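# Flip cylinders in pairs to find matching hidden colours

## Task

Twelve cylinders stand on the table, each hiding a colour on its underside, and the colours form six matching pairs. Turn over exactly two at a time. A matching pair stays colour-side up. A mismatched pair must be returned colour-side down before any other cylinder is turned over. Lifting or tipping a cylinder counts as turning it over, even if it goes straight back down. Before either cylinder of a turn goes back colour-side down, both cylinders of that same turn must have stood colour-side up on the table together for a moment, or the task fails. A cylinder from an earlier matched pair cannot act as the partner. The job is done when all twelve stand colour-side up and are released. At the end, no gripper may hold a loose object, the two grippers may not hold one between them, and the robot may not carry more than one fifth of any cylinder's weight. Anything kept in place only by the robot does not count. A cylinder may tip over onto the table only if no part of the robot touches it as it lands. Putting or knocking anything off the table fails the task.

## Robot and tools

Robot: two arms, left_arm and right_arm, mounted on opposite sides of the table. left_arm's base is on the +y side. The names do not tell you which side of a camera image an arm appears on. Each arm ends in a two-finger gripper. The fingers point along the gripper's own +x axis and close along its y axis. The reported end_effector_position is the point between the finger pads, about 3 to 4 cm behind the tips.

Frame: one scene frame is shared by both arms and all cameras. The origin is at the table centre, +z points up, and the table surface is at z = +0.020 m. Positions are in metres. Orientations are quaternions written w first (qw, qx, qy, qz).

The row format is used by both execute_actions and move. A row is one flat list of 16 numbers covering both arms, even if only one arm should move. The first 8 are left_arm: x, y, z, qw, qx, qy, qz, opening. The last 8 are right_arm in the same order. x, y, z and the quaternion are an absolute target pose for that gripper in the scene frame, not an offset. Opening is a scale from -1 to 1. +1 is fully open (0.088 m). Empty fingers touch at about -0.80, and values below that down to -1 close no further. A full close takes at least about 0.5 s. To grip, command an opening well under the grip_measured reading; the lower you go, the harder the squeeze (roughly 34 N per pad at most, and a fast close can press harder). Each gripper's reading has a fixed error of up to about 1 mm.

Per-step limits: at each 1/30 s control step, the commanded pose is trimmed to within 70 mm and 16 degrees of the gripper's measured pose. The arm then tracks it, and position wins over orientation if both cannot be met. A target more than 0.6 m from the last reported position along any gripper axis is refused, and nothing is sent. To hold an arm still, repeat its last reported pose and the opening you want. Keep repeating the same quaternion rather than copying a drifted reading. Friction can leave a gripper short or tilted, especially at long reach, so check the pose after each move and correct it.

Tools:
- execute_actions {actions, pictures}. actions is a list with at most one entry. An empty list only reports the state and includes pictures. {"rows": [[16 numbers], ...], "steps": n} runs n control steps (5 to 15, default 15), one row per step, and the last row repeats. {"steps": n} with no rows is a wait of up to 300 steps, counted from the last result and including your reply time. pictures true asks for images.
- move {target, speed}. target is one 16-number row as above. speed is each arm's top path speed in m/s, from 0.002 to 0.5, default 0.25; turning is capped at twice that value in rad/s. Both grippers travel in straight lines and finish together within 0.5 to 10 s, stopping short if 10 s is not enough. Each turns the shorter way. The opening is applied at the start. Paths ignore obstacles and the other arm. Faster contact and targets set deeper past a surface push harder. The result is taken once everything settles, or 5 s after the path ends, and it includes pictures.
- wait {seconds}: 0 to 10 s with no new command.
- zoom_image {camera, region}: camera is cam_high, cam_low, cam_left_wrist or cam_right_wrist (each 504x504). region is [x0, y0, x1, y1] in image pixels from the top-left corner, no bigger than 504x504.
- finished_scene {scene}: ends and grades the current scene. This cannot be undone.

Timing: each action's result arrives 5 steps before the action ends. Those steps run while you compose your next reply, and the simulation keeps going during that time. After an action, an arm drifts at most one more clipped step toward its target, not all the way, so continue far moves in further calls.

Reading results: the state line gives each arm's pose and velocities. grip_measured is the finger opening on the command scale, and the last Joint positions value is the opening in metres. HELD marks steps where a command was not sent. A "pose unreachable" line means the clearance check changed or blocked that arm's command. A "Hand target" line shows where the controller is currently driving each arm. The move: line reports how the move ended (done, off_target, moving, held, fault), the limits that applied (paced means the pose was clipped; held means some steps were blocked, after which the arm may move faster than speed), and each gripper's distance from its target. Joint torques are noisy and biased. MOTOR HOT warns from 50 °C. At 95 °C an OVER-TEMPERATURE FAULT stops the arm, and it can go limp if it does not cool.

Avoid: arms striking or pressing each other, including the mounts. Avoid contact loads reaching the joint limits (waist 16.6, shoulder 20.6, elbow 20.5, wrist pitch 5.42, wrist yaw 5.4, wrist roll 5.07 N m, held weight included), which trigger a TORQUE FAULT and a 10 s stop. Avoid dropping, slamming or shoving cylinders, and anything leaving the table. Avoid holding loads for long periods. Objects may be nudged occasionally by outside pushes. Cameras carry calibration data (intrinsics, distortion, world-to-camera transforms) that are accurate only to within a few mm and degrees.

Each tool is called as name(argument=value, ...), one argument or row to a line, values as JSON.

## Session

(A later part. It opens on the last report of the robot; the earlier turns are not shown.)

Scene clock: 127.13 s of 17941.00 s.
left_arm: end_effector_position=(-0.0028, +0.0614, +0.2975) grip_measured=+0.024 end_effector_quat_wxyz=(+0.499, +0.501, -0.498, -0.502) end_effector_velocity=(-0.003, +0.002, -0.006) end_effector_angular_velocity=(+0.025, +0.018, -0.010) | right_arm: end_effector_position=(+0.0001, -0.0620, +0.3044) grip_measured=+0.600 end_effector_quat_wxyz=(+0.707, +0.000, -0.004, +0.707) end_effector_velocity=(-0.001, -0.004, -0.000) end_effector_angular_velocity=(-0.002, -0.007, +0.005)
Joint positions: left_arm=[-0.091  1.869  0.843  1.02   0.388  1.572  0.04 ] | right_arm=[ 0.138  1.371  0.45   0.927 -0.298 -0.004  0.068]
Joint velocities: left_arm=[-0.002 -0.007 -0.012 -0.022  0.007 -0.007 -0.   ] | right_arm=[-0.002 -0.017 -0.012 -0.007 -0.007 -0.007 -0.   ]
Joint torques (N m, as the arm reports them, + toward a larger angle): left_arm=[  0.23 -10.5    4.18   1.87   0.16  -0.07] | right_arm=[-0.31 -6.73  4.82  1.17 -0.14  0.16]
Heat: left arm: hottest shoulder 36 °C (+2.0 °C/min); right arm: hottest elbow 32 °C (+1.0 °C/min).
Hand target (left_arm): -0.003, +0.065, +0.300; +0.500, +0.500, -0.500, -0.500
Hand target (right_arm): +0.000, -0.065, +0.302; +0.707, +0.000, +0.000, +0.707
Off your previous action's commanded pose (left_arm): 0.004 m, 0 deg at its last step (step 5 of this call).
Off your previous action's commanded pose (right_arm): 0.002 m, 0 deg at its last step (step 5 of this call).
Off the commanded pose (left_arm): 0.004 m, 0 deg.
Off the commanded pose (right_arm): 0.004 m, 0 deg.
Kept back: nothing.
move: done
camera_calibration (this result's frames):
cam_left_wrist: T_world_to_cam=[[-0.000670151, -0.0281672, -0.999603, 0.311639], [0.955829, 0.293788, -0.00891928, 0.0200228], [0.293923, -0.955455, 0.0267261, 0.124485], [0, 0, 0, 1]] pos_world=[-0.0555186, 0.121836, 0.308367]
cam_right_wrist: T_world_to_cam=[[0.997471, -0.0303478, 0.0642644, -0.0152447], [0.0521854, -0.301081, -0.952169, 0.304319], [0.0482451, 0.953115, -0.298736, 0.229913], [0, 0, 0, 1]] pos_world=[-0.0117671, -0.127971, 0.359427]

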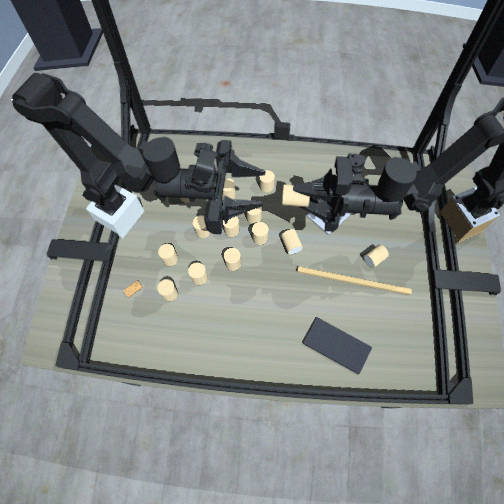

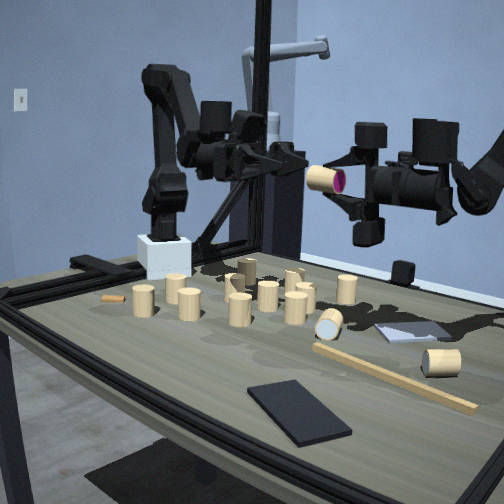

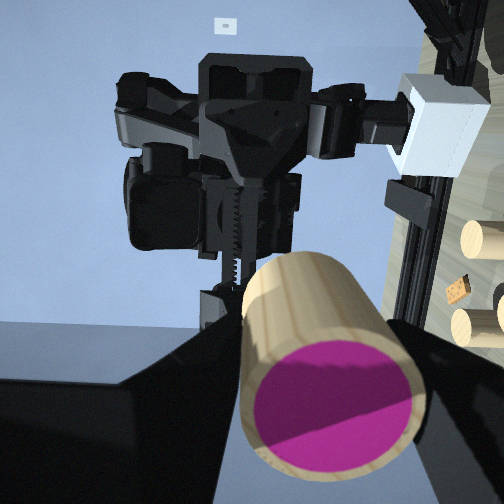

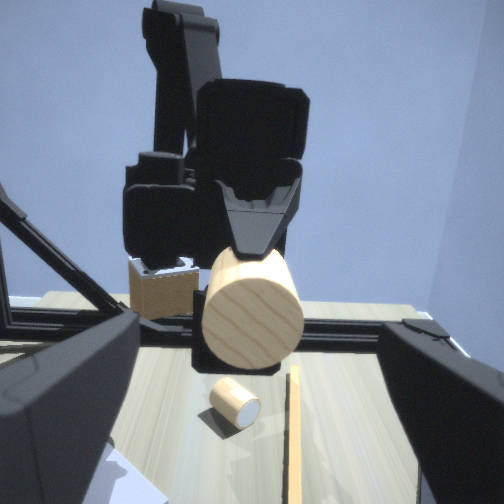

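move(
  target=[0.15,0.33,0.16,0,0.707,0,-0.707,-0.3,0.09,-0.174,0.15,0.5,-0.5,0.5,0.5,0.6],
  speed=0.5,
)

move(
  target=[0.15,0.33,0.075,0,0.707,0,-0.707,-0.3,0.09,-0.174,0.075,0.5,-0.5,0.5,0.5,0.6],
  speed=0.2,
)

execute_actions(
  actions=[
    {"rows":[[0.15,0.33,0.075,0,0.707,0,-0.707,0.6,0.09,-0.174,0.075,0.5,-0.5,0.5,0.5,-0.3]],"steps":10},
  ],
)

move(
  target=[0.15,0.33,0.16,0,0.707,0,-0.707,0.6,0.09,-0.174,0.16,0.5,-0.5,0.5,0.5,-0.3],
  speed=0.4,
)

move(
  target=[-0.003,0.065,0.3,0.5,0.5,-0.5,-0.5,0.6,0,-0.065,0.302,0.707,0,0,0.707,-0.3],
  speed=0.5,
)

move(
  target=[-0.003,0.027,0.3,0.5,0.5,-0.5,-0.5,0.6,0,-0.027,0.302,0.707,0,0,0.707,-0.3],
)

execute_actions(
  actions=[
    {"rows":[[-0.003,0.027,0.3,0.5,0.5,-0.5,-0.5,-0.3,0,-0.027,0.302,0.707,0,0,0.707,-0.3]],"steps":12},
  ],
)

execute_actions(
  actions=[
    {"rows":[[-0.003,0.027,0.3,0.5,0.5,-0.5,-0.5,-0.3,0,-0.027,0.302,0.707,0,0,0.707,0.6]],"steps":8},
  ],
)

move(
  target=[-0.003,0.065,0.3,0.5,0.5,-0.5,-0.5,-0.3,0,-0.065,0.302,0.707,0,0,0.707,0.6],
  speed=0.4,
)

move(
  target=[0.145,0.245,0.16,0,0.707,0,-0.707,-0.3,-0.156,-0.25,0.14,0.5,-0.5,0.5,0.5,0.6],
  speed=0.5,
)

move(
  target=[0.145,0.245,0.075,0,0.707,0,-0.707,-0.3,-0.156,-0.25,0.14,0.5,-0.5,0.5,0.5,0.6],
  speed=0.2,
)

execute_actions(
  actions=[
    {"rows":[[0.145,0.245,0.075,0,0.707,0,-0.707,0.6,-0.156,-0.25,0.14,0.5,-0.5,0.5,0.5,0.6]],"steps":15},
  ],
  pictures=true,
)

Scene clock: 130.13 s of 17941.00 s.
left_arm: end_effector_position=(+0.1498, +0.3283, +0.1599) grip_measured=+0.020 end_effector_quat_wxyz=(+0.007, +0.708, -0.000, -0.706) end_effector_velocity=(+0.000, +0.000, -0.001) end_effector_angular_velocity=(+0.010, +0.002, -0.010) | right_arm: end_effector_position=(+0.0874, -0.1758, +0.1525) grip_measured=+0.600 end_effector_quat_wxyz=(+0.498, -0.498, +0.498, +0.506) end_effector_velocity=(-0.001, -0.005, -0.003) end_effector_angular_velocity=(-0.023, +0.023, -0.015)
Joint positions: left_arm=[ 0.474  1.924  1.302 -0.94   0.006  2.516  0.04 ] | right_arm=[-0.111  1.744  1.129 -0.952 -0.011 -0.555  0.068]
Joint velocities: left_arm=[-0.002  0.007  0.007 -0.007 -0.007  0.007 -0.   ] | right_arm=[-0.007  0.012  0.002 -0.022 -0.007  0.007 -0.   ]
Joint torques (N m, as the arm reports them, + toward a larger angle): left_arm=[ 0.44 -7.41  6.17  0.14 -0.05  0.14] | right_arm=[-0.28 -6.89  6.76 -0.08  0.   -0.22]
Heat: left arm: hottest shoulder 36 °C (+2.0 °C/min); right arm: hottest elbow 32 °C (+1.0 °C/min).
Hand target (left_arm): +0.152, +0.329, +0.158; +0.004, +0.707, +0.002, -0.707
Hand target (right_arm): +0.089, -0.175, +0.151; +0.495, -0.500, +0.499, +0.505
Off the commanded pose (left_arm): 0.002 m, 1 deg.
Off the commanded pose (right_arm): 0.004 m, 1 deg.
Kept back: nothing.
move: done
camera_calibration (this result's frames):
cam_left_wrist: T_world_to_cam=[[-0.0083565, 0.999044, -0.0429193, -0.307283], [0.954797, 0.0207257, 0.296535, -0.164436], [0.297141, -0.0385012, -0.954057, 0.193652], [0, 0, 0, 1]] pos_world=[0.0968936, 0.317853, 0.220328]
cam_right_wrist: T_world_to_cam=[[0.997594, 0.0654563, 0.022853, -0.0727927], [0.0556797, -0.952796, 0.298463, -0.184714], [0.0413105, -0.296472, -0.954148, 0.169648], [0, 0, 0, 1]] pos_world=[0.0758941, -0.120934, 0.218663]

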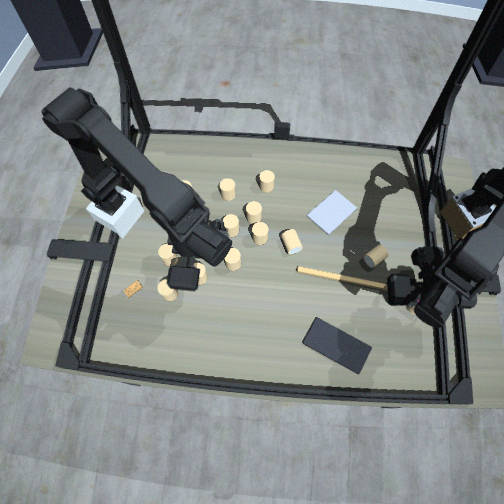

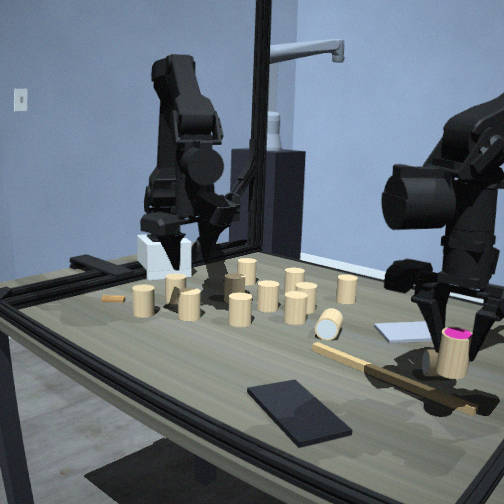

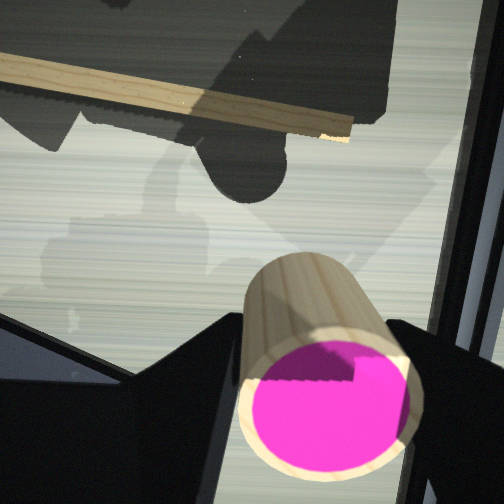

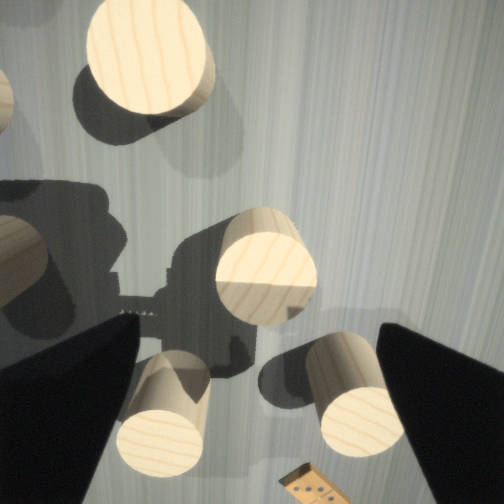

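Scene clock: 131.10 s of 17941.00 s.
left_arm: end_effector_position=(+0.1529, +0.3266, +0.0814) grip_measured=+0.019 end_effector_quat_wxyz=(+0.005, +0.712, -0.004, -0.702) end_effector_velocity=(-0.005, +0.004, -0.006) end_effector_angular_velocity=(+0.021, +0.018, +0.005) | right_arm: end_effector_position=(+0.0915, -0.1713, +0.0809) grip_measured=+0.600 end_effector_quat_wxyz=(+0.505, -0.499, +0.493, +0.503) end_effector_velocity=(+0.001, -0.001, -0.003) end_effector_angular_velocity=(+0.002, +0.007, +0.015)
Joint positions: left_arm=[ 0.474  2.078  1.172 -0.646  0.003  2.523  0.04 ] | right_arm=[-0.111  1.893  0.994 -0.655 -0.003 -0.552  0.068]
Joint velocities: left_arm=[-0.002  0.012 -0.007 -0.007 -0.007 -0.007 -0.   ] | right_arm=[-0.007  0.007 -0.002  0.007 -0.007 -0.022 -0.   ]
Joint torques (N m, as the arm reports them, + toward a larger angle): left_arm=[ 0.36 -7.81  3.45  0.42 -0.08  0.1 ] | right_arm=[ 0.08 -7.31  3.62  0.29  0.    0.18]
Heat: left arm: hottest shoulder 36 °C (+2.0 °C/min); right arm: hottest elbow 32 °C (+1.0 °C/min).
Hand target (left_arm): +0.150, +0.330, +0.075; +0.000, +0.707, -0.000, -0.707
Hand target (right_arm): +0.090, -0.175, +0.075; +0.500, -0.500, +0.500, +0.500
Off the commanded pose (left_arm): 0.008 m, 1 deg.
Off the commanded pose (right_arm): 0.007 m, 1 deg.
Kept back: nothing.
move: done
camera_calibration (this result's frames):
cam_left_wrist: T_world_to_cam=[[-0.000670376, 0.998903, -0.046816, -0.309769], [0.951646, 0.015019, 0.306831, -0.142613], [0.307197, -0.0443465, -0.950612, 0.117815], [0, 0, 0, 1]] pos_world=[0.0993168, 0.316796, 0.141252]
cam_right_wrist: T_world_to_cam=[[0.997331, 0.0624731, 0.0377868, -0.0772959], [0.0487755, -0.955208, 0.291888, -0.158641], [0.0543294, -0.289266, -0.955706, 0.102681], [0, 0, 0, 1]] pos_world=[0.0792488, -0.117004, 0.147359]

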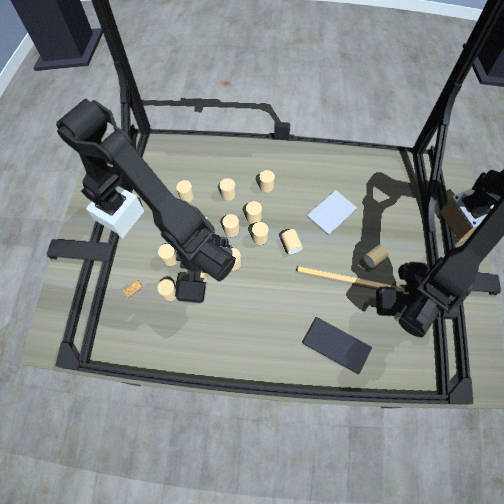

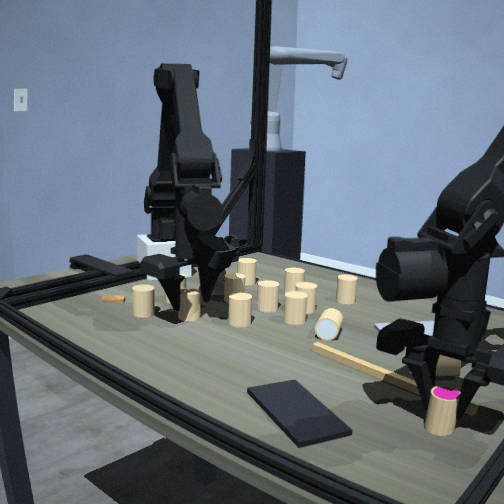

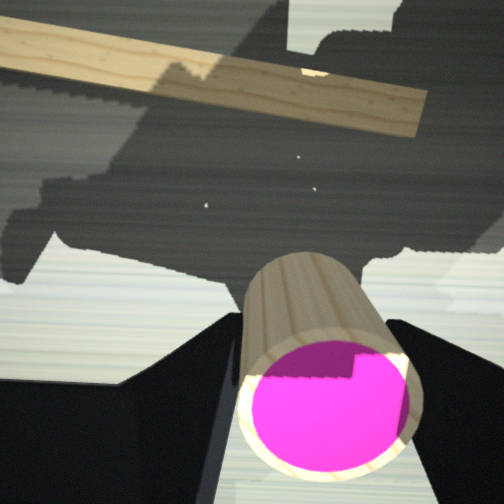

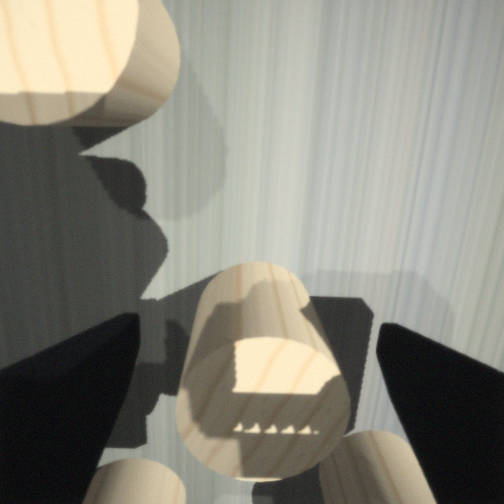

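Scene clock: 131.27 s of 17941.00 s.
left_arm: end_effector_position=(+0.1529, +0.3266, +0.0812) grip_measured=+0.291 end_effector_quat_wxyz=(+0.005, +0.712, -0.004, -0.702) end_effector_velocity=(+0.002, -0.001, +0.002) end_effector_angular_velocity=(-0.001, -0.014, +0.020) | right_arm: end_effector_position=(+0.0913, -0.1715, +0.0799) grip_measured=+0.016 end_effector_quat_wxyz=(+0.504, -0.499, +0.494, +0.503) end_effector_velocity=(-0.003, -0.000, -0.004) end_effector_angular_velocity=(+0.005, +0.023, -0.024)
Joint positions: left_arm=[ 0.474  2.078  1.172 -0.645  0.003  2.523  0.053] | right_arm=[-0.111  1.896  0.994 -0.654 -0.003 -0.552  0.04 ]
Joint velocities: left_arm=[-0.002 -0.007 -0.002  0.007 -0.007 -0.022  0.169] | right_arm=[-0.002  0.007 -0.007  0.007 -0.022  0.022 -0.144]
Joint torques (N m, as the arm reports them, + toward a larger angle): left_arm=[ 0.29 -7.75  3.53  0.5  -0.05  0.14] | right_arm=[ 0.03 -7.26  3.96  0.31  0.07  0.16]
Heat: left arm: hottest shoulder 36 °C (+2.0 °C/min); right arm: hottest elbow 32 °C (+1.0 °C/min).
Steps of this call (steps 1 to 5: the first 5 steps of this action). Readings (end_effector_position):
1: left_arm (+0.1528, +0.3267, +0.0812) | right_arm (+0.0915, -0.1714, +0.0807)
2: left_arm (+0.1528, +0.3267, +0.0812) | right_arm (+0.0915, -0.1714, +0.0805)
4: left_arm (+0.1529, +0.3266, +0.0812) | right_arm (+0.0914, -0.1715, +0.0801)
5: the state above

Scene clock: 132.73 s of 17941.00 s.
left_arm: end_effector_position=(+0.1467, +0.3310, +0.1540) grip_measured=+0.600 end_effector_quat_wxyz=(-0.002, +0.701, +0.003, -0.713) end_effector_velocity=(-0.004, +0.006, +0.004) end_effector_angular_velocity=(+0.039, +0.017, +0.005) | right_arm: end_effector_position=(+0.0891, -0.1754, +0.1543) grip_measured=+0.020 end_effector_quat_wxyz=(+0.493, -0.502, +0.504, +0.501) end_effector_velocity=(-0.002, -0.000, +0.002) end_effector_angular_velocity=(-0.007, +0.013, +0.010)
Joint positions: left_arm=[ 0.474  1.938  1.296 -0.946  0.003  2.523  0.068] | right_arm=[-0.111  1.76   1.156 -0.982 -0.002 -0.552  0.04 ]
Joint velocities: left_arm=[-0.002 -0.002  0.012 -0.051 -0.022 -0.007 -0.   ] | right_arm=[ 0.002  0.002  0.012 -0.022 -0.007 -0.007 -0.   ]
Joint torques (N m, as the arm reports them, + toward a larger angle): left_arm=[  0.07 -10.49   5.59   0.09  -0.07   0.11] | right_arm=[ 0.08 -9.73  6.8  -0.14 -0.02  0.17]
Heat: left arm: hottest shoulder 36 °C (+2.0 °C/min); right arm: hottest elbow 32 °C (+1.0 °C/min).
Hand target (left_arm): +0.150, +0.330, +0.160; +0.000, +0.707, -0.000, -0.707
Hand target (right_arm): +0.090, -0.173, +0.160; +0.500, -0.500, +0.500, +0.500
Off your previous action's commanded pose (left_arm): 0.008 m, 1 deg at its last step (step 5 of this call).
Off your previous action's commanded pose (right_arm): 0.006 m, 1 deg at its last step (step 5 of this call).
Off the commanded pose (left_arm): 0.007 m, 1 deg.
Off the commanded pose (right_arm): 0.006 m, 1 deg.
Kept back: nothing.
move: done
camera_calibration (this result's frames):
cam_left_wrist: T_world_to_cam=[[-0.00137069, 0.999671, -0.025606, -0.314226], [0.960392, 0.00845107, 0.278524, -0.153744], [0.278649, -0.02421, -0.960088, 0.187898], [0, 0, 0, 1]] pos_world=[0.0948659, 0.319971, 0.215174]
cam_right_wrist: T_world_to_cam=[[0.997833, 0.0628976, 0.0193084, -0.0745208], [0.053519, -0.946625, 0.317862, -0.186766], [0.0382706, -0.31614, -0.94794, 0.167289], [0, 0, 0, 1]] pos_world=[0.0779525, -0.119223, 0.219384]

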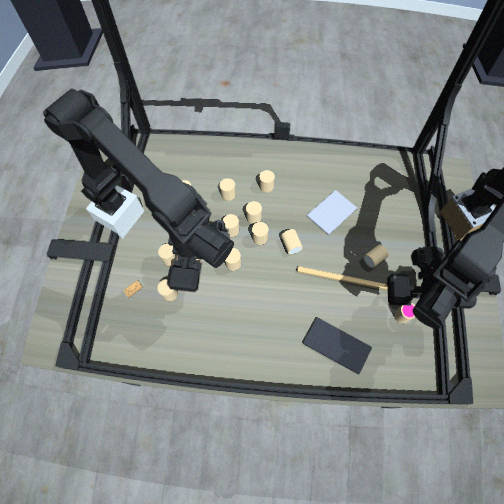

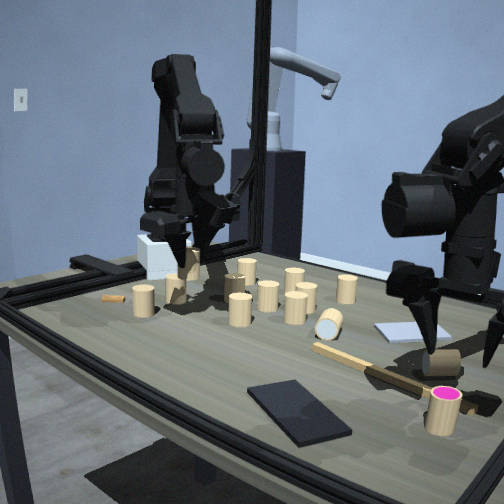

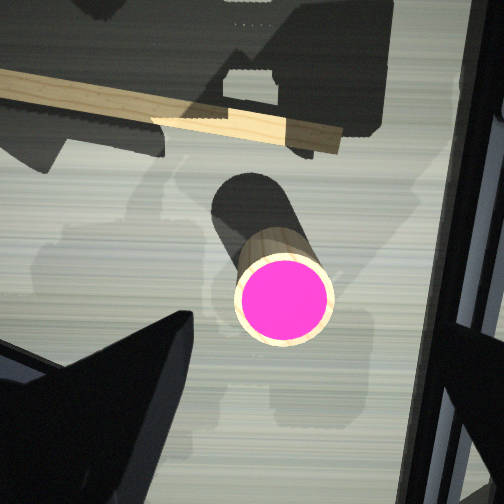

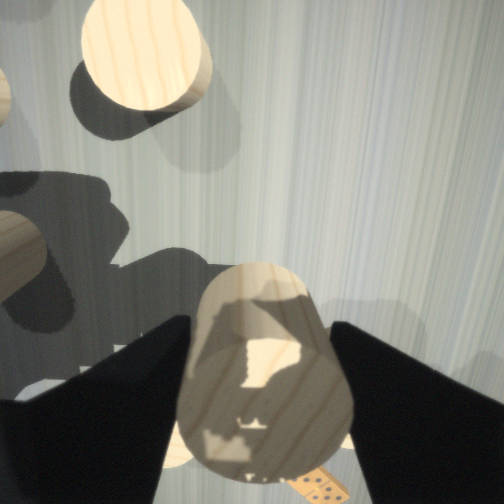

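Scene clock: 135.03 s of 17941.00 s.
left_arm: end_effector_position=(-0.0051, +0.0680, +0.3082) grip_measured=+0.600 end_effector_quat_wxyz=(+0.498, +0.498, -0.506, -0.499) end_effector_velocity=(+0.002, -0.001, -0.003) end_effector_angular_velocity=(+0.002, +0.008, +0.019) | right_arm: end_effector_position=(+0.0016, -0.0635, +0.3062) grip_measured=+0.019 end_effector_quat_wxyz=(+0.711, -0.002, -0.010, +0.703) end_effector_velocity=(-0.003, -0.001, -0.001) end_effector_angular_velocity=(+0.007, +0.005, +0.020)
Joint positions: left_arm=[-0.086  1.825  0.826  1.007  0.402  1.575  0.068] | right_arm=[ 0.137  1.361  0.448  0.924 -0.289 -0.014  0.04 ]
Joint velocities: left_arm=[-0.002  0.007 -0.002  0.007 -0.022 -0.007 -0.   ] | right_arm=[-0.002  0.007 -0.007  0.022 -0.022  0.007 -0.   ]
Joint torques (N m, as the arm reports them, + toward a larger angle): left_arm=[-0.11 -7.26  5.36  1.79 -0.11 -0.09] | right_arm=[ 0.31 -4.73  5.1   1.61  0.04  0.2 ]
Heat: left arm: hottest shoulder 36 °C (+2.0 °C/min); right arm: hottest elbow 32 °C (+1.0 °C/min).
Hand target (left_arm): -0.006, +0.067, +0.302; +0.497, +0.498, -0.501, -0.503
Hand target (right_arm): +0.001, -0.064, +0.301; +0.711, -0.003, -0.003, +0.703
Off the commanded pose (left_arm): 0.009 m, 1 deg.
Off the commanded pose (right_arm): 0.005 m, 1 deg.
Kept back: nothing.
move: off_target (left_arm)
camera_calibration (this result's frames):
cam_left_wrist: T_world_to_cam=[[0.00730729, -0.0408949, -0.999137, 0.323303], [0.958534, 0.284942, -0.0046524, 0.019774], [0.284886, -0.957672, 0.0412813, 0.126761], [0, 0, 0, 1]] pos_world=[-0.0574291, 0.128983, 0.317883]
cam_right_wrist: T_world_to_cam=[[0.996329, -0.0409742, 0.0751705, -0.0208783], [0.059632, -0.29787, -0.952742, 0.305865], [0.0614289, 0.953727, -0.294333, 0.230451], [0, 0, 0, 1]] pos_world=[-0.011594, -0.129534, 0.360809]

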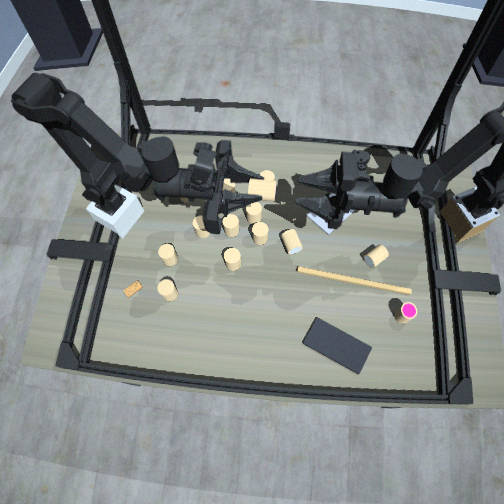

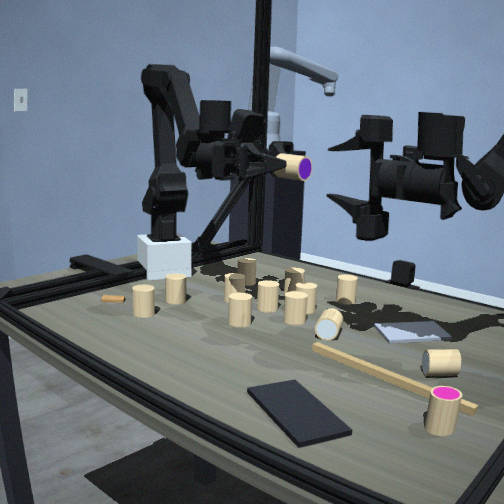

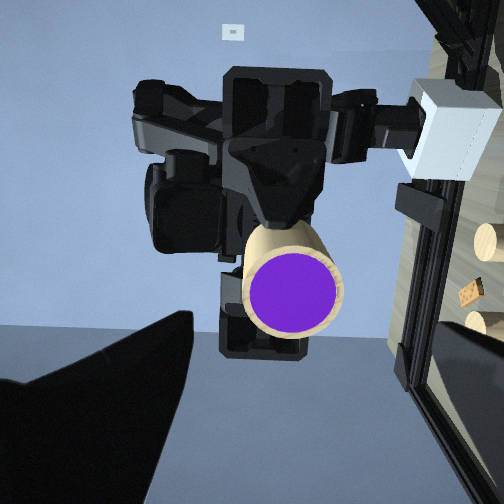

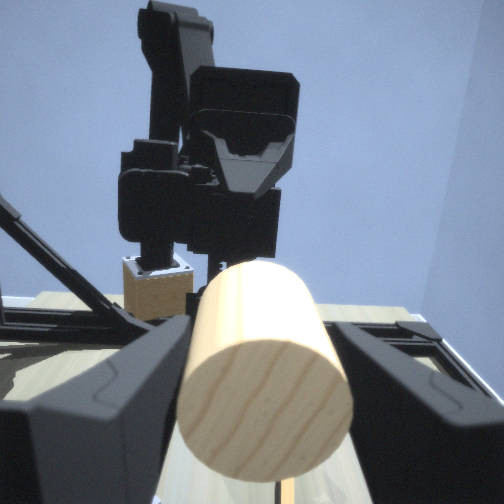

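Scene clock: 135.93 s of 17941.00 s.
left_arm: end_effector_position=(-0.0032, +0.0306, +0.3038) grip_measured=+0.600 end_effector_quat_wxyz=(+0.500, +0.500, -0.503, -0.497) end_effector_velocity=(-0.002, -0.002, -0.005) end_effector_angular_velocity=(+0.021, +0.015, -0.000) | right_arm: end_effector_position=(+0.0000, -0.0300, +0.3000) grip_measured=+0.019 end_effector_quat_wxyz=(+0.707, -0.004, +0.000, +0.707) end_effector_velocity=(+0.000, +0.000, -0.002) end_effector_angular_velocity=(-0.007, -0.005, +0.005)
Joint positions: left_arm=[-0.123  1.944  0.975  0.977  0.356  1.574  0.068] | right_arm=[ 0.174  1.509  0.555  0.948 -0.262 -0.006  0.04 ]
Joint velocities: left_arm=[-0.007  0.002  0.002 -0.022 -0.007 -0.007 -0.   ] | right_arm=[-0.002  0.002  0.002 -0.007 -0.007 -0.007  0.   ]
Joint torques (N m, as the arm reports them, + toward a larger angle): left_arm=[-0.32 -7.92  6.4   1.47 -0.18 -0.11] | right_arm=[ 0.29 -5.75  7.59  1.62  0.03  0.19]
Heat: left arm: hottest shoulder 36 °C (+2.0 °C/min); right arm: hottest elbow 32 °C (+1.0 °C/min).
Hand target (left_arm): -0.003, +0.027, +0.300; +0.500, +0.500, -0.500, -0.500
Hand target (right_arm): -0.000, -0.027, +0.302; +0.707, -0.000, -0.000, +0.707
Off the commanded pose (left_arm): 0.005 m, 1 deg.
Off the commanded pose (right_arm): 0.004 m, 0 deg.
Kept back: nothing.
move: done
camera_calibration (this result's frames):
cam_left_wrist: T_world_to_cam=[[0.00591779, -0.0402529, -0.999172, 0.317336], [0.955878, 0.293699, -0.00617066, 0.0287113], [0.293704, -0.95505, 0.0402149, 0.0908812], [0, 0, 0, 1]] pos_world=[-0.0560147, 0.0911373, 0.313595]
cam_right_wrist: T_world_to_cam=[[0.997572, -0.0295789, 0.0630517, -0.013495], [0.0506845, -0.312575, -0.94854, 0.30832], [0.0477652, 0.949432, -0.310317, 0.201513], [0, 0, 0, 1]] pos_world=[-0.0117902, -0.0953492, 0.355838]

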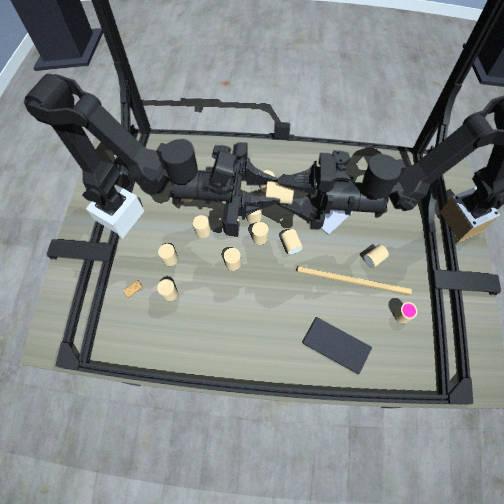

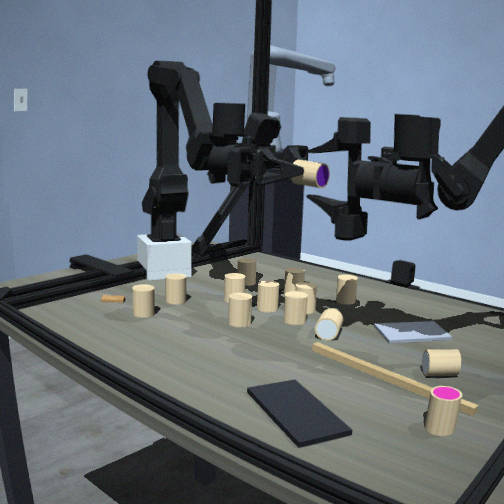

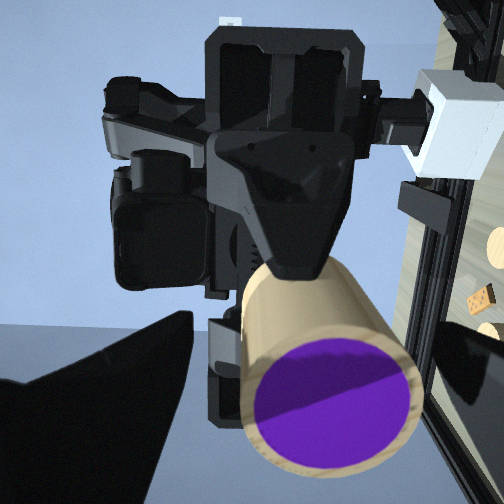

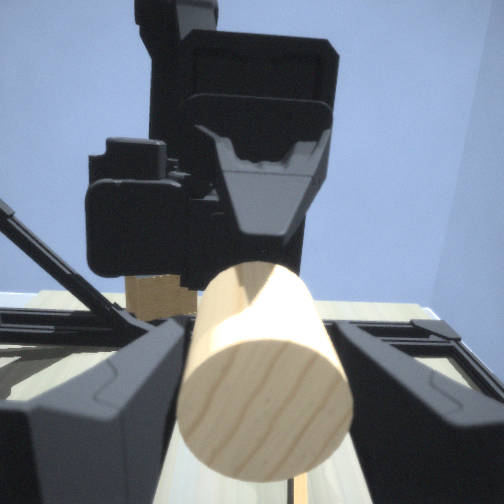

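Scene clock: 136.17 s of 17941.00 s.
left_arm: end_effector_position=(-0.0031, +0.0304, +0.3034) grip_measured=+0.025 end_effector_quat_wxyz=(+0.500, +0.500, -0.502, -0.498) end_effector_velocity=(-0.002, -0.001, -0.002) end_effector_angular_velocity=(+0.016, +0.013, -0.000) | right_arm: end_effector_position=(+0.0000, -0.0298, +0.3002) grip_measured=+0.019 end_effector_quat_wxyz=(+0.707, -0.003, +0.001, +0.707) end_effector_velocity=(-0.000, -0.001, -0.005) end_effector_angular_velocity=(-0.021, -0.002, +0.005)
Joint positions: left_arm=[-0.123  1.945  0.976  0.975  0.356  1.573  0.04 ] | right_arm=[ 0.175  1.51   0.556  0.949 -0.261 -0.004  0.04 ]
Joint velocities: left_arm=[-0.007 -0.002  0.002 -0.022 -0.007 -0.007  0.   ] | right_arm=[-0.002 -0.002 -0.002 -0.022 -0.007 -0.007  0.001]
Joint torques (N m, as the arm reports them, + toward a larger angle): left_arm=[-0.11 -8.04  6.62  1.6  -0.11 -0.12] | right_arm=[ 0.29 -5.8   7.64  1.49  0.01  0.15]
Heat: left arm: hottest shoulder 36 °C (+2.0 °C/min); right arm: hottest elbow 32 °C (+1.0 °C/min).
Steps of this call (steps 1 to 7: the first 7 steps of this action). Readings (end_effector_position):
1: left_arm (-0.0032, +0.0306, +0.3039) | right_arm (+0.0000, -0.0300, +0.3000)
2: left_arm (-0.0031, +0.0305, +0.3037) | right_arm (+0.0001, -0.0299, +0.3000)
4: left_arm (-0.0031, +0.0305, +0.3037) | right_arm (+0.0001, -0.0299, +0.3002)
7: the state above

Scene clock: 136.43 s of 17941.00 s.
left_arm: end_effector_position=(-0.0031, +0.0303, +0.3035) grip_measured=+0.025 end_effector_quat_wxyz=(+0.500, +0.500, -0.502, -0.497) end_effector_velocity=(-0.004, -0.001, -0.002) end_effector_angular_velocity=(+0.007, +0.010, -0.024) | right_arm: end_effector_position=(+0.0000, -0.0297, +0.3004) grip_measured=+0.075 end_effector_quat_wxyz=(+0.707, -0.002, +0.001, +0.707) end_effector_velocity=(+0.001, +0.004, +0.008) end_effector_angular_velocity=(+0.017, -0.012, +0.005)
Joint positions: left_arm=[-0.124  1.945  0.977  0.975  0.355  1.573  0.04 ] | right_arm=[ 0.175  1.51   0.556  0.949 -0.26  -0.004  0.043]
Joint velocities: left_arm=[-0.002  0.002  0.002 -0.007  0.022 -0.007 -0.   ] | right_arm=[-0.002  0.002  0.027 -0.007 -0.007 -0.007  0.112]
Joint torques (N m, as the arm reports them, + toward a larger angle): left_arm=[ 0.   -8.06  6.56  1.52 -0.05 -0.17] | right_arm=[ 0.23 -5.79  7.49  1.48  0.    0.14]
Heat: left arm: hottest shoulder 36 °C (+2.0 °C/min); right arm: hottest elbow 32 °C (+1.0 °C/min).
Off your previous action's commanded pose (left_arm): 0.005 m, 0 deg at its last step (step 5 of this call).
Off your previous action's commanded pose (right_arm): 0.003 m, 0 deg at its last step (step 5 of this call).
Steps of this call (steps 1 to 5: the last 5 steps of your previous action; steps 6 to 8: the first 3 steps of this action). Readings (end_effector_position):
6: left_arm (-0.0032, +0.0303, +0.3034) | right_arm (+0.0000, -0.0298, +0.3002)
7: left_arm (-0.0031, +0.0303, +0.3034) | right_arm (+0.0000, -0.0298, +0.3002)
8: the state above

Scene clock: 137.93 s of 17941.00 s.
left_arm: end_effector_position=(-0.0026, +0.0615, +0.2975) grip_measured=+0.023 end_effector_quat_wxyz=(+0.499, +0.501, -0.499, -0.501) end_effector_velocity=(-0.001, +0.004, +0.001) end_effector_angular_velocity=(-0.002, +0.006, -0.005) | right_arm: end_effector_position=(+0.0000, -0.0621, +0.3044) grip_measured=+0.600 end_effector_quat_wxyz=(+0.707, +0.000, -0.004, +0.707) end_effector_velocity=(-0.001, -0.003, -0.000) end_effector_angular_velocity=(-0.002, -0.007, +0.015)
Joint positions: left_arm=[-0.091  1.869  0.843  1.02   0.389  1.573  0.04 ] | right_arm=[ 0.138  1.37   0.45   0.927 -0.299 -0.004  0.068]
Joint velocities: left_arm=[ 0.002 -0.012 -0.017  0.007  0.007 -0.007 -0.   ] | right_arm=[-0.007 -0.012 -0.007 -0.007 -0.022 -0.007 -0.   ]
Joint torques (N m, as the arm reports them, + toward a larger angle): left_arm=[  0.27 -11.13   4.6    1.91   0.15  -0.15] | right_arm=[-0.25 -6.76  4.84  1.16 -0.13  0.15]
Heat: left arm: hottest shoulder 36 °C (+2.0 °C/min); right arm: hottest elbow 32 °C (+1.0 °C/min).
Hand target (left_arm): -0.003, +0.065, +0.300; +0.500, +0.500, -0.500, -0.500
Hand target (right_arm): -0.000, -0.065, +0.302; +0.707, +0.000, +0.000, +0.707
Off your previous action's commanded pose (left_arm): 0.004 m, 0 deg at its last step (step 5 of this call).
Off your previous action's commanded pose (right_arm): 0.002 m, 0 deg at its last step (step 5 of this call).
Off the commanded pose (left_arm): 0.004 m, 0 deg.
Off the commanded pose (right_arm): 0.004 m, 0 deg.
Kept back: nothing.
move: done
camera_calibration (this result's frames):
cam_left_wrist: T_world_to_cam=[[0.000852979, -0.028168, -0.999603, 0.311645], [0.955844, 0.293781, -0.00746286, 0.0194595], [0.293874, -0.955458, 0.0271748, 0.124364], [0, 0, 0, 1]] pos_world=[-0.0554134, 0.121886, 0.308287]
cam_right_wrist: T_world_to_cam=[[0.997507, -0.0299649, 0.0638863, -0.0150212], [0.05194, -0.301062, -0.952189, 0.304283], [0.047766, 0.953134, -0.298755, 0.230008], [0, 0, 0, 1]] pos_world=[-0.0118073, -0.12807, 0.359411]

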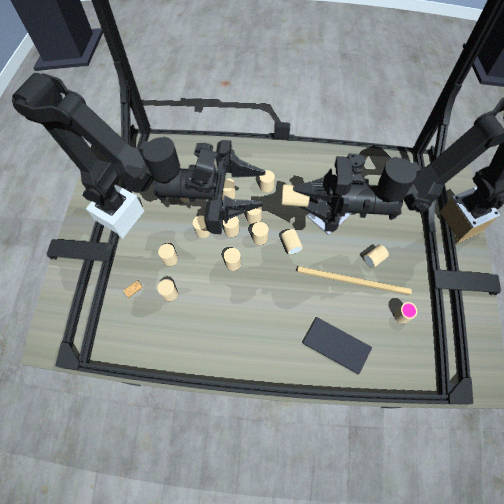

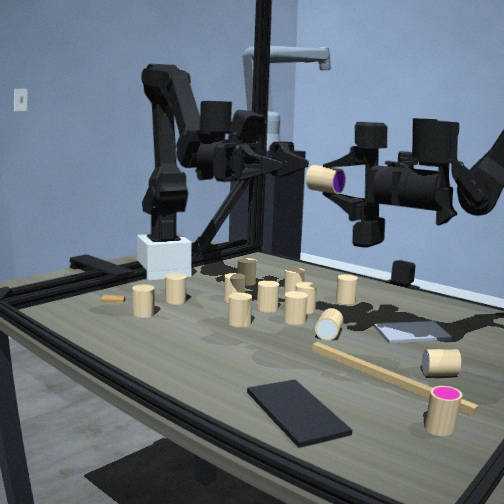

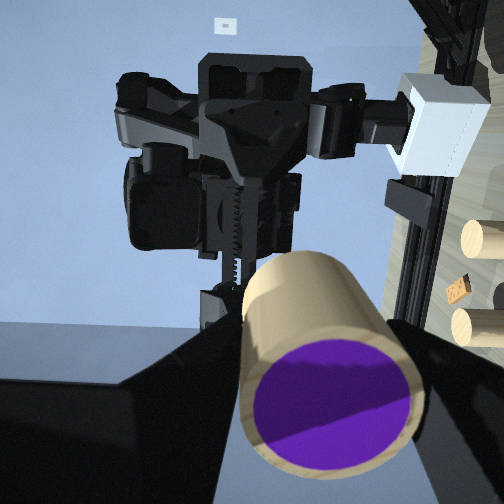

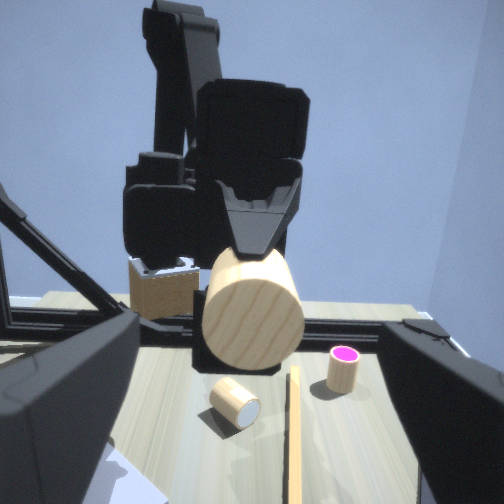

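Scene clock: 140.13 s of 17941.00 s.
left_arm: end_effector_position=(+0.1447, +0.2436, +0.1612) grip_measured=+0.020 end_effector_quat_wxyz=(+0.008, +0.708, -0.001, -0.706) end_effector_velocity=(+0.001, +0.002, +0.001) end_effector_angular_velocity=(+0.024, -0.007, +0.005) | right_arm: end_effector_position=(-0.1529, -0.2522, +0.1413) grip_measured=+0.600 end_effector_quat_wxyz=(+0.499, -0.502, +0.494, +0.504) end_effector_velocity=(-0.001, -0.006, -0.002) end_effector_angular_velocity=(-0.038, +0.006, -0.005)
Joint positions: left_arm=[ 0.293  2.107  1.577 -1.031  0.007  2.333  0.04 ] | right_arm=[ 0.879  1.376  0.717 -0.907  0.005  0.43   0.068]
Joint velocities: left_arm=[-0.002  0.007  0.017 -0.022 -0.022 -0.007 -0.   ] | right_arm=[ 0.002  0.012  0.002 -0.022 -0.022  0.007  0.   ]
Joint torques (N m, as the arm reports them, + toward a larger angle): left_arm=[ 0.14 -9.01  6.37  0.05 -0.06  0.09] | right_arm=[ 0.29 -4.02  6.73 -0.06 -0.11  0.18]
Heat: left arm: hottest shoulder 36 °C (+2.0 °C/min); right arm: hottest elbow 32 °C (+1.0 °C/min).
Hand target (left_arm): +0.147, +0.243, +0.158; +0.004, +0.707, +0.002, -0.707
Hand target (right_arm): -0.155, -0.251, +0.142; +0.498, -0.502, +0.497, +0.503
Off the commanded pose (left_arm): 0.002 m, 1 deg.
Off the commanded pose (right_arm): 0.004 m, 1 deg.
Kept back: nothing.
move: done
camera_calibration (this result's frames):
cam_left_wrist: T_world_to_cam=[[-0.00991645, 0.998916, -0.0454777, -0.221994], [0.955149, 0.0229233, 0.295238, -0.15856], [0.29596, -0.0405102, -0.954341, 0.193809], [0, 0, 0, 1]] pos_world=[0.0918877, 0.233239, 0.221677]
cam_right_wrist: T_world_to_cam=[[0.996912, 0.0711434, 0.0332333, 0.172021], [0.0579084, -0.951944, 0.300748, -0.240623], [0.0530324, -0.297895, -0.953124, 0.147517], [0, 0, 0, 1]] pos_world=[-0.165379, -0.197353, 0.207252]

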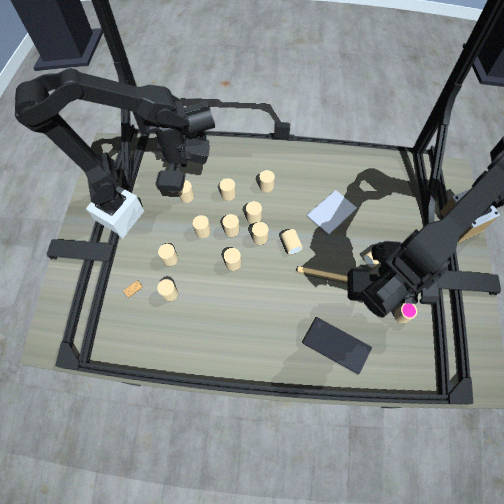

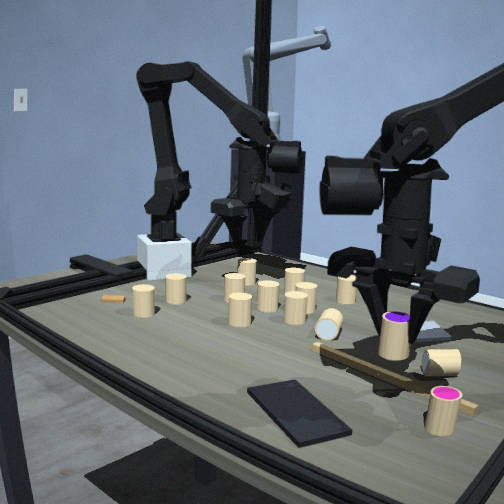

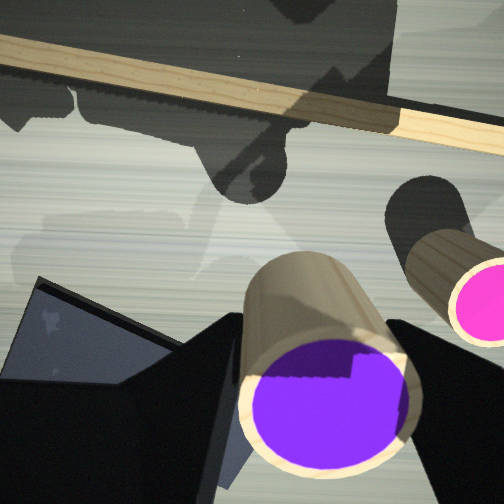

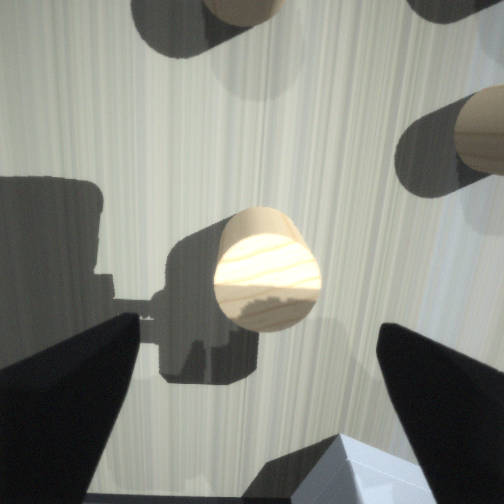

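Scene clock: 141.10 s of 17941.00 s.
left_arm: end_effector_position=(+0.1474, +0.2417, +0.0834) grip_measured=+0.019 end_effector_quat_wxyz=(+0.007, +0.712, -0.005, -0.703) end_effector_velocity=(-0.000, +0.004, -0.002) end_effector_angular_velocity=(+0.024, -0.007, -0.009) | right_arm: end_effector_position=(-0.1538, -0.2523, +0.1395) grip_measured=+0.600 end_effector_quat_wxyz=(+0.500, -0.502, +0.499, +0.499) end_effector_velocity=(+0.001, -0.003, -0.001) end_effector_angular_velocity=(-0.014, +0.001, +0.005)
Joint positions: left_arm=[ 0.293  2.232  1.445 -0.763  0.003  2.34   0.04 ] | right_arm=[ 0.881  1.388  0.719 -0.906  0.003  0.442  0.068]
Joint velocities: left_arm=[-0.002  0.002 -0.002 -0.007 -0.022  0.007 -0.   ] | right_arm=[-0.002  0.002 -0.002 -0.007 -0.007 -0.007 -0.   ]
Joint torques (N m, as the arm reports them, + toward a larger angle): left_arm=[ 0.02 -8.96  3.84  0.43 -0.1   0.1 ] | right_arm=[ 0.28 -4.03  6.65  0.29 -0.11  0.18]
Heat: left arm: hottest shoulder 36 °C (+2.0 °C/min); right arm: hottest elbow 32 °C (+1.0 °C/min).
Hand target (left_arm): +0.145, +0.245, +0.075; -0.000, +0.707, +0.000, -0.707
Hand target (right_arm): -0.156, -0.250, +0.140; +0.500, -0.500, +0.500, +0.500
Off the commanded pose (left_arm): 0.009 m, 1 deg.
Off the commanded pose (right_arm): 0.003 m, 0 deg.
Kept back: nothing.
move: off_target (left_arm)
camera_calibration (this result's frames):
cam_left_wrist: T_world_to_cam=[[-0.00184976, 0.998751, -0.0499367, -0.224416], [0.952043, 0.0170375, 0.30549, -0.137192], [0.305959, -0.0469768, -0.950885, 0.118507], [0, 0, 0, 1]] pos_world=[0.0939393, 0.23204, 0.14339]
cam_right_wrist: T_world_to_cam=[[0.997531, 0.0615453, 0.0338163, 0.170607], [0.0481243, -0.949822, 0.309067, -0.24221], [0.0511411, -0.306677, -0.950439, 0.143009], [0, 0, 0, 1]] pos_world=[-0.165843, -0.196699, 0.205012]

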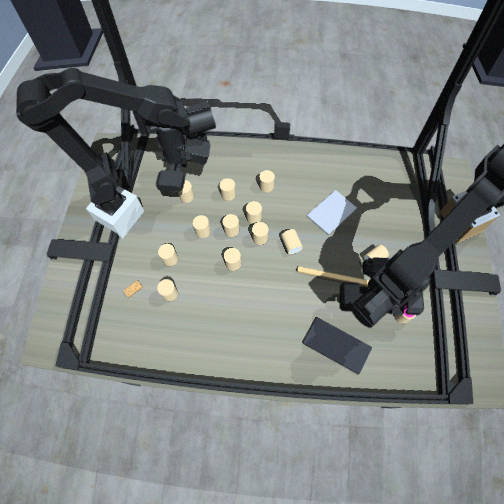

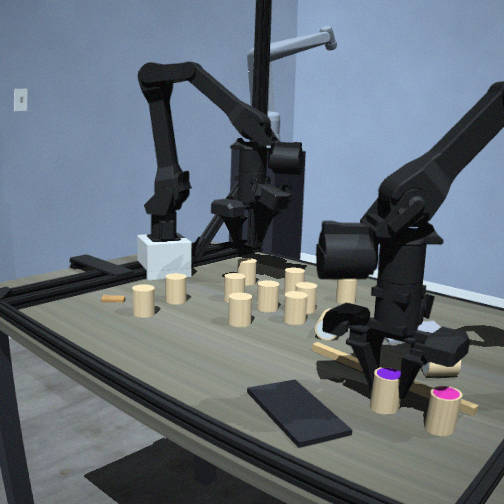

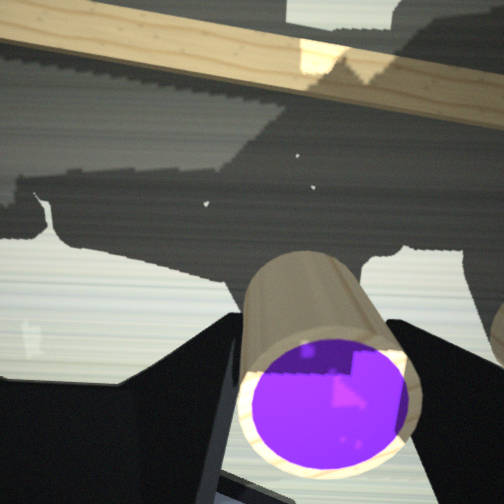

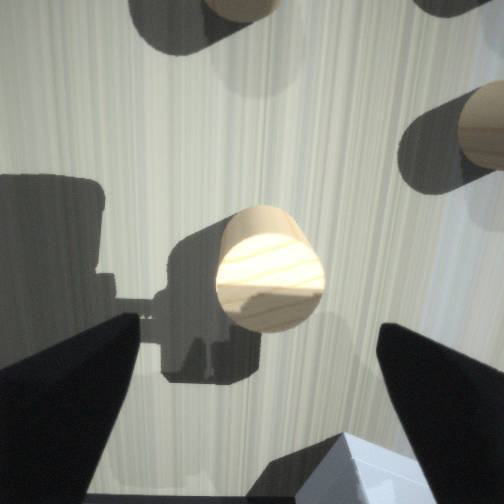

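Scene clock: 141.43 s of 17941.00 s.
left_arm: end_effector_position=(+0.1475, +0.2415, +0.0829) grip_measured=+0.548 end_effector_quat_wxyz=(+0.007, +0.712, -0.005, -0.703) end_effector_velocity=(+0.001, +0.002, +0.001) end_effector_angular_velocity=(+0.017, -0.014, +0.005) | right_arm: end_effector_position=(-0.1539, -0.2522, +0.1395) grip_measured=+0.600 end_effector_quat_wxyz=(+0.500, -0.502, +0.499, +0.499) end_effector_velocity=(-0.000, -0.003, -0.000) end_effector_angular_velocity=(-0.010, +0.004, +0.024)
Joint positions: left_arm=[ 0.293  2.234  1.445 -0.761  0.003  2.34   0.066] | right_arm=[ 0.881  1.388  0.719 -0.905  0.002  0.442  0.068]
Joint velocities: left_arm=[-0.002 -0.002  0.002 -0.007 -0.022 -0.007  0.022] | right_arm=[ 0.002 -0.002 -0.002 -0.007 -0.007 -0.022 -0.   ]
Joint torques (N m, as the arm reports them, + toward a larger angle): left_arm=[-0.12 -8.9   4.13  0.47 -0.05  0.07] | right_arm=[ 0.27 -4.03  6.62  0.29 -0.11  0.19]
Heat: left arm: hottest shoulder 36 °C (+2.0 °C/min); right arm: hottest elbow 33 °C (+2.0 °C/min).
Steps of this call (steps 1 to 10: the first 10 steps of this action). Readings (end_effector_position):
1: left_arm (+0.1474, +0.2417, +0.0834) | right_arm (-0.1539, -0.2522, +0.1395)
2: left_arm (+0.1476, +0.2416, +0.0834) | right_arm (-0.1539, -0.2522, +0.1395)
4: left_arm (+0.1477, +0.2414, +0.0833) | right_arm (-0.1539, -0.2522, +0.1395)
8: left_arm (+0.1475, +0.2415, +0.0829) | right_arm (-0.1539, -0.2522, +0.1395)
10: the state above
camera_calibration (this result's frames):
cam_left_wrist: T_world_to_cam=[[-0.00184213, 0.998724, -0.0504754, -0.224211], [0.952045, 0.0171947, 0.305474, -0.137144], [0.305952, -0.0474921, -0.950862, 0.118045], [0, 0, 0, 1]] pos_world=[0.0940384, 0.231889, 0.142822]
cam_right_wrist: T_world_to_cam=[[0.997572, 0.0611574, 0.0333209, 0.170669], [0.0479177, -0.949896, 0.30887, -0.242181], [0.0505411, -0.306524, -0.95052, 0.142987], [0, 0, 0, 1]] pos_world=[-0.165876, -0.196656, 0.205027]

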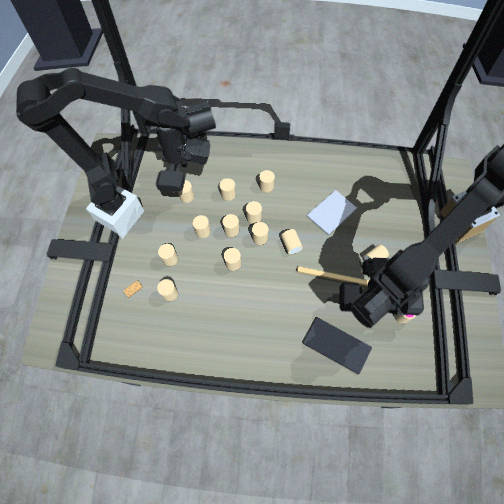

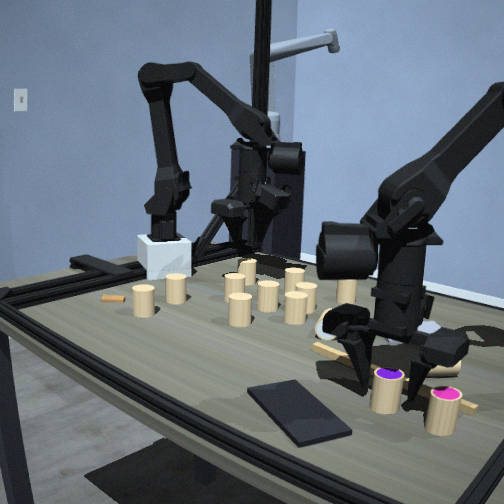

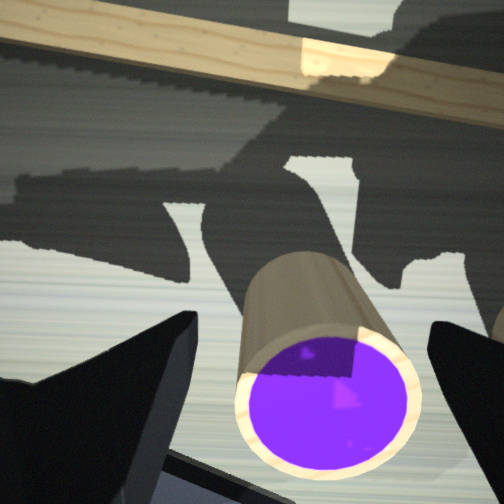

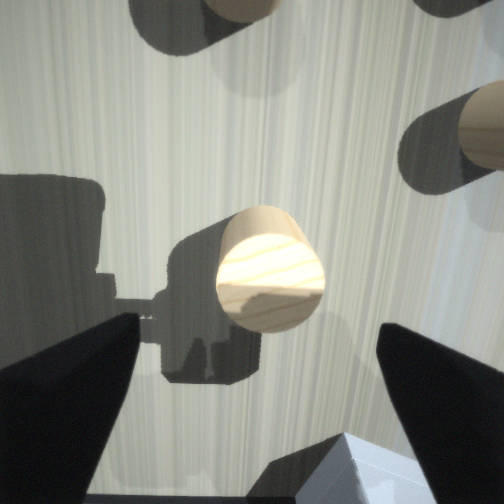

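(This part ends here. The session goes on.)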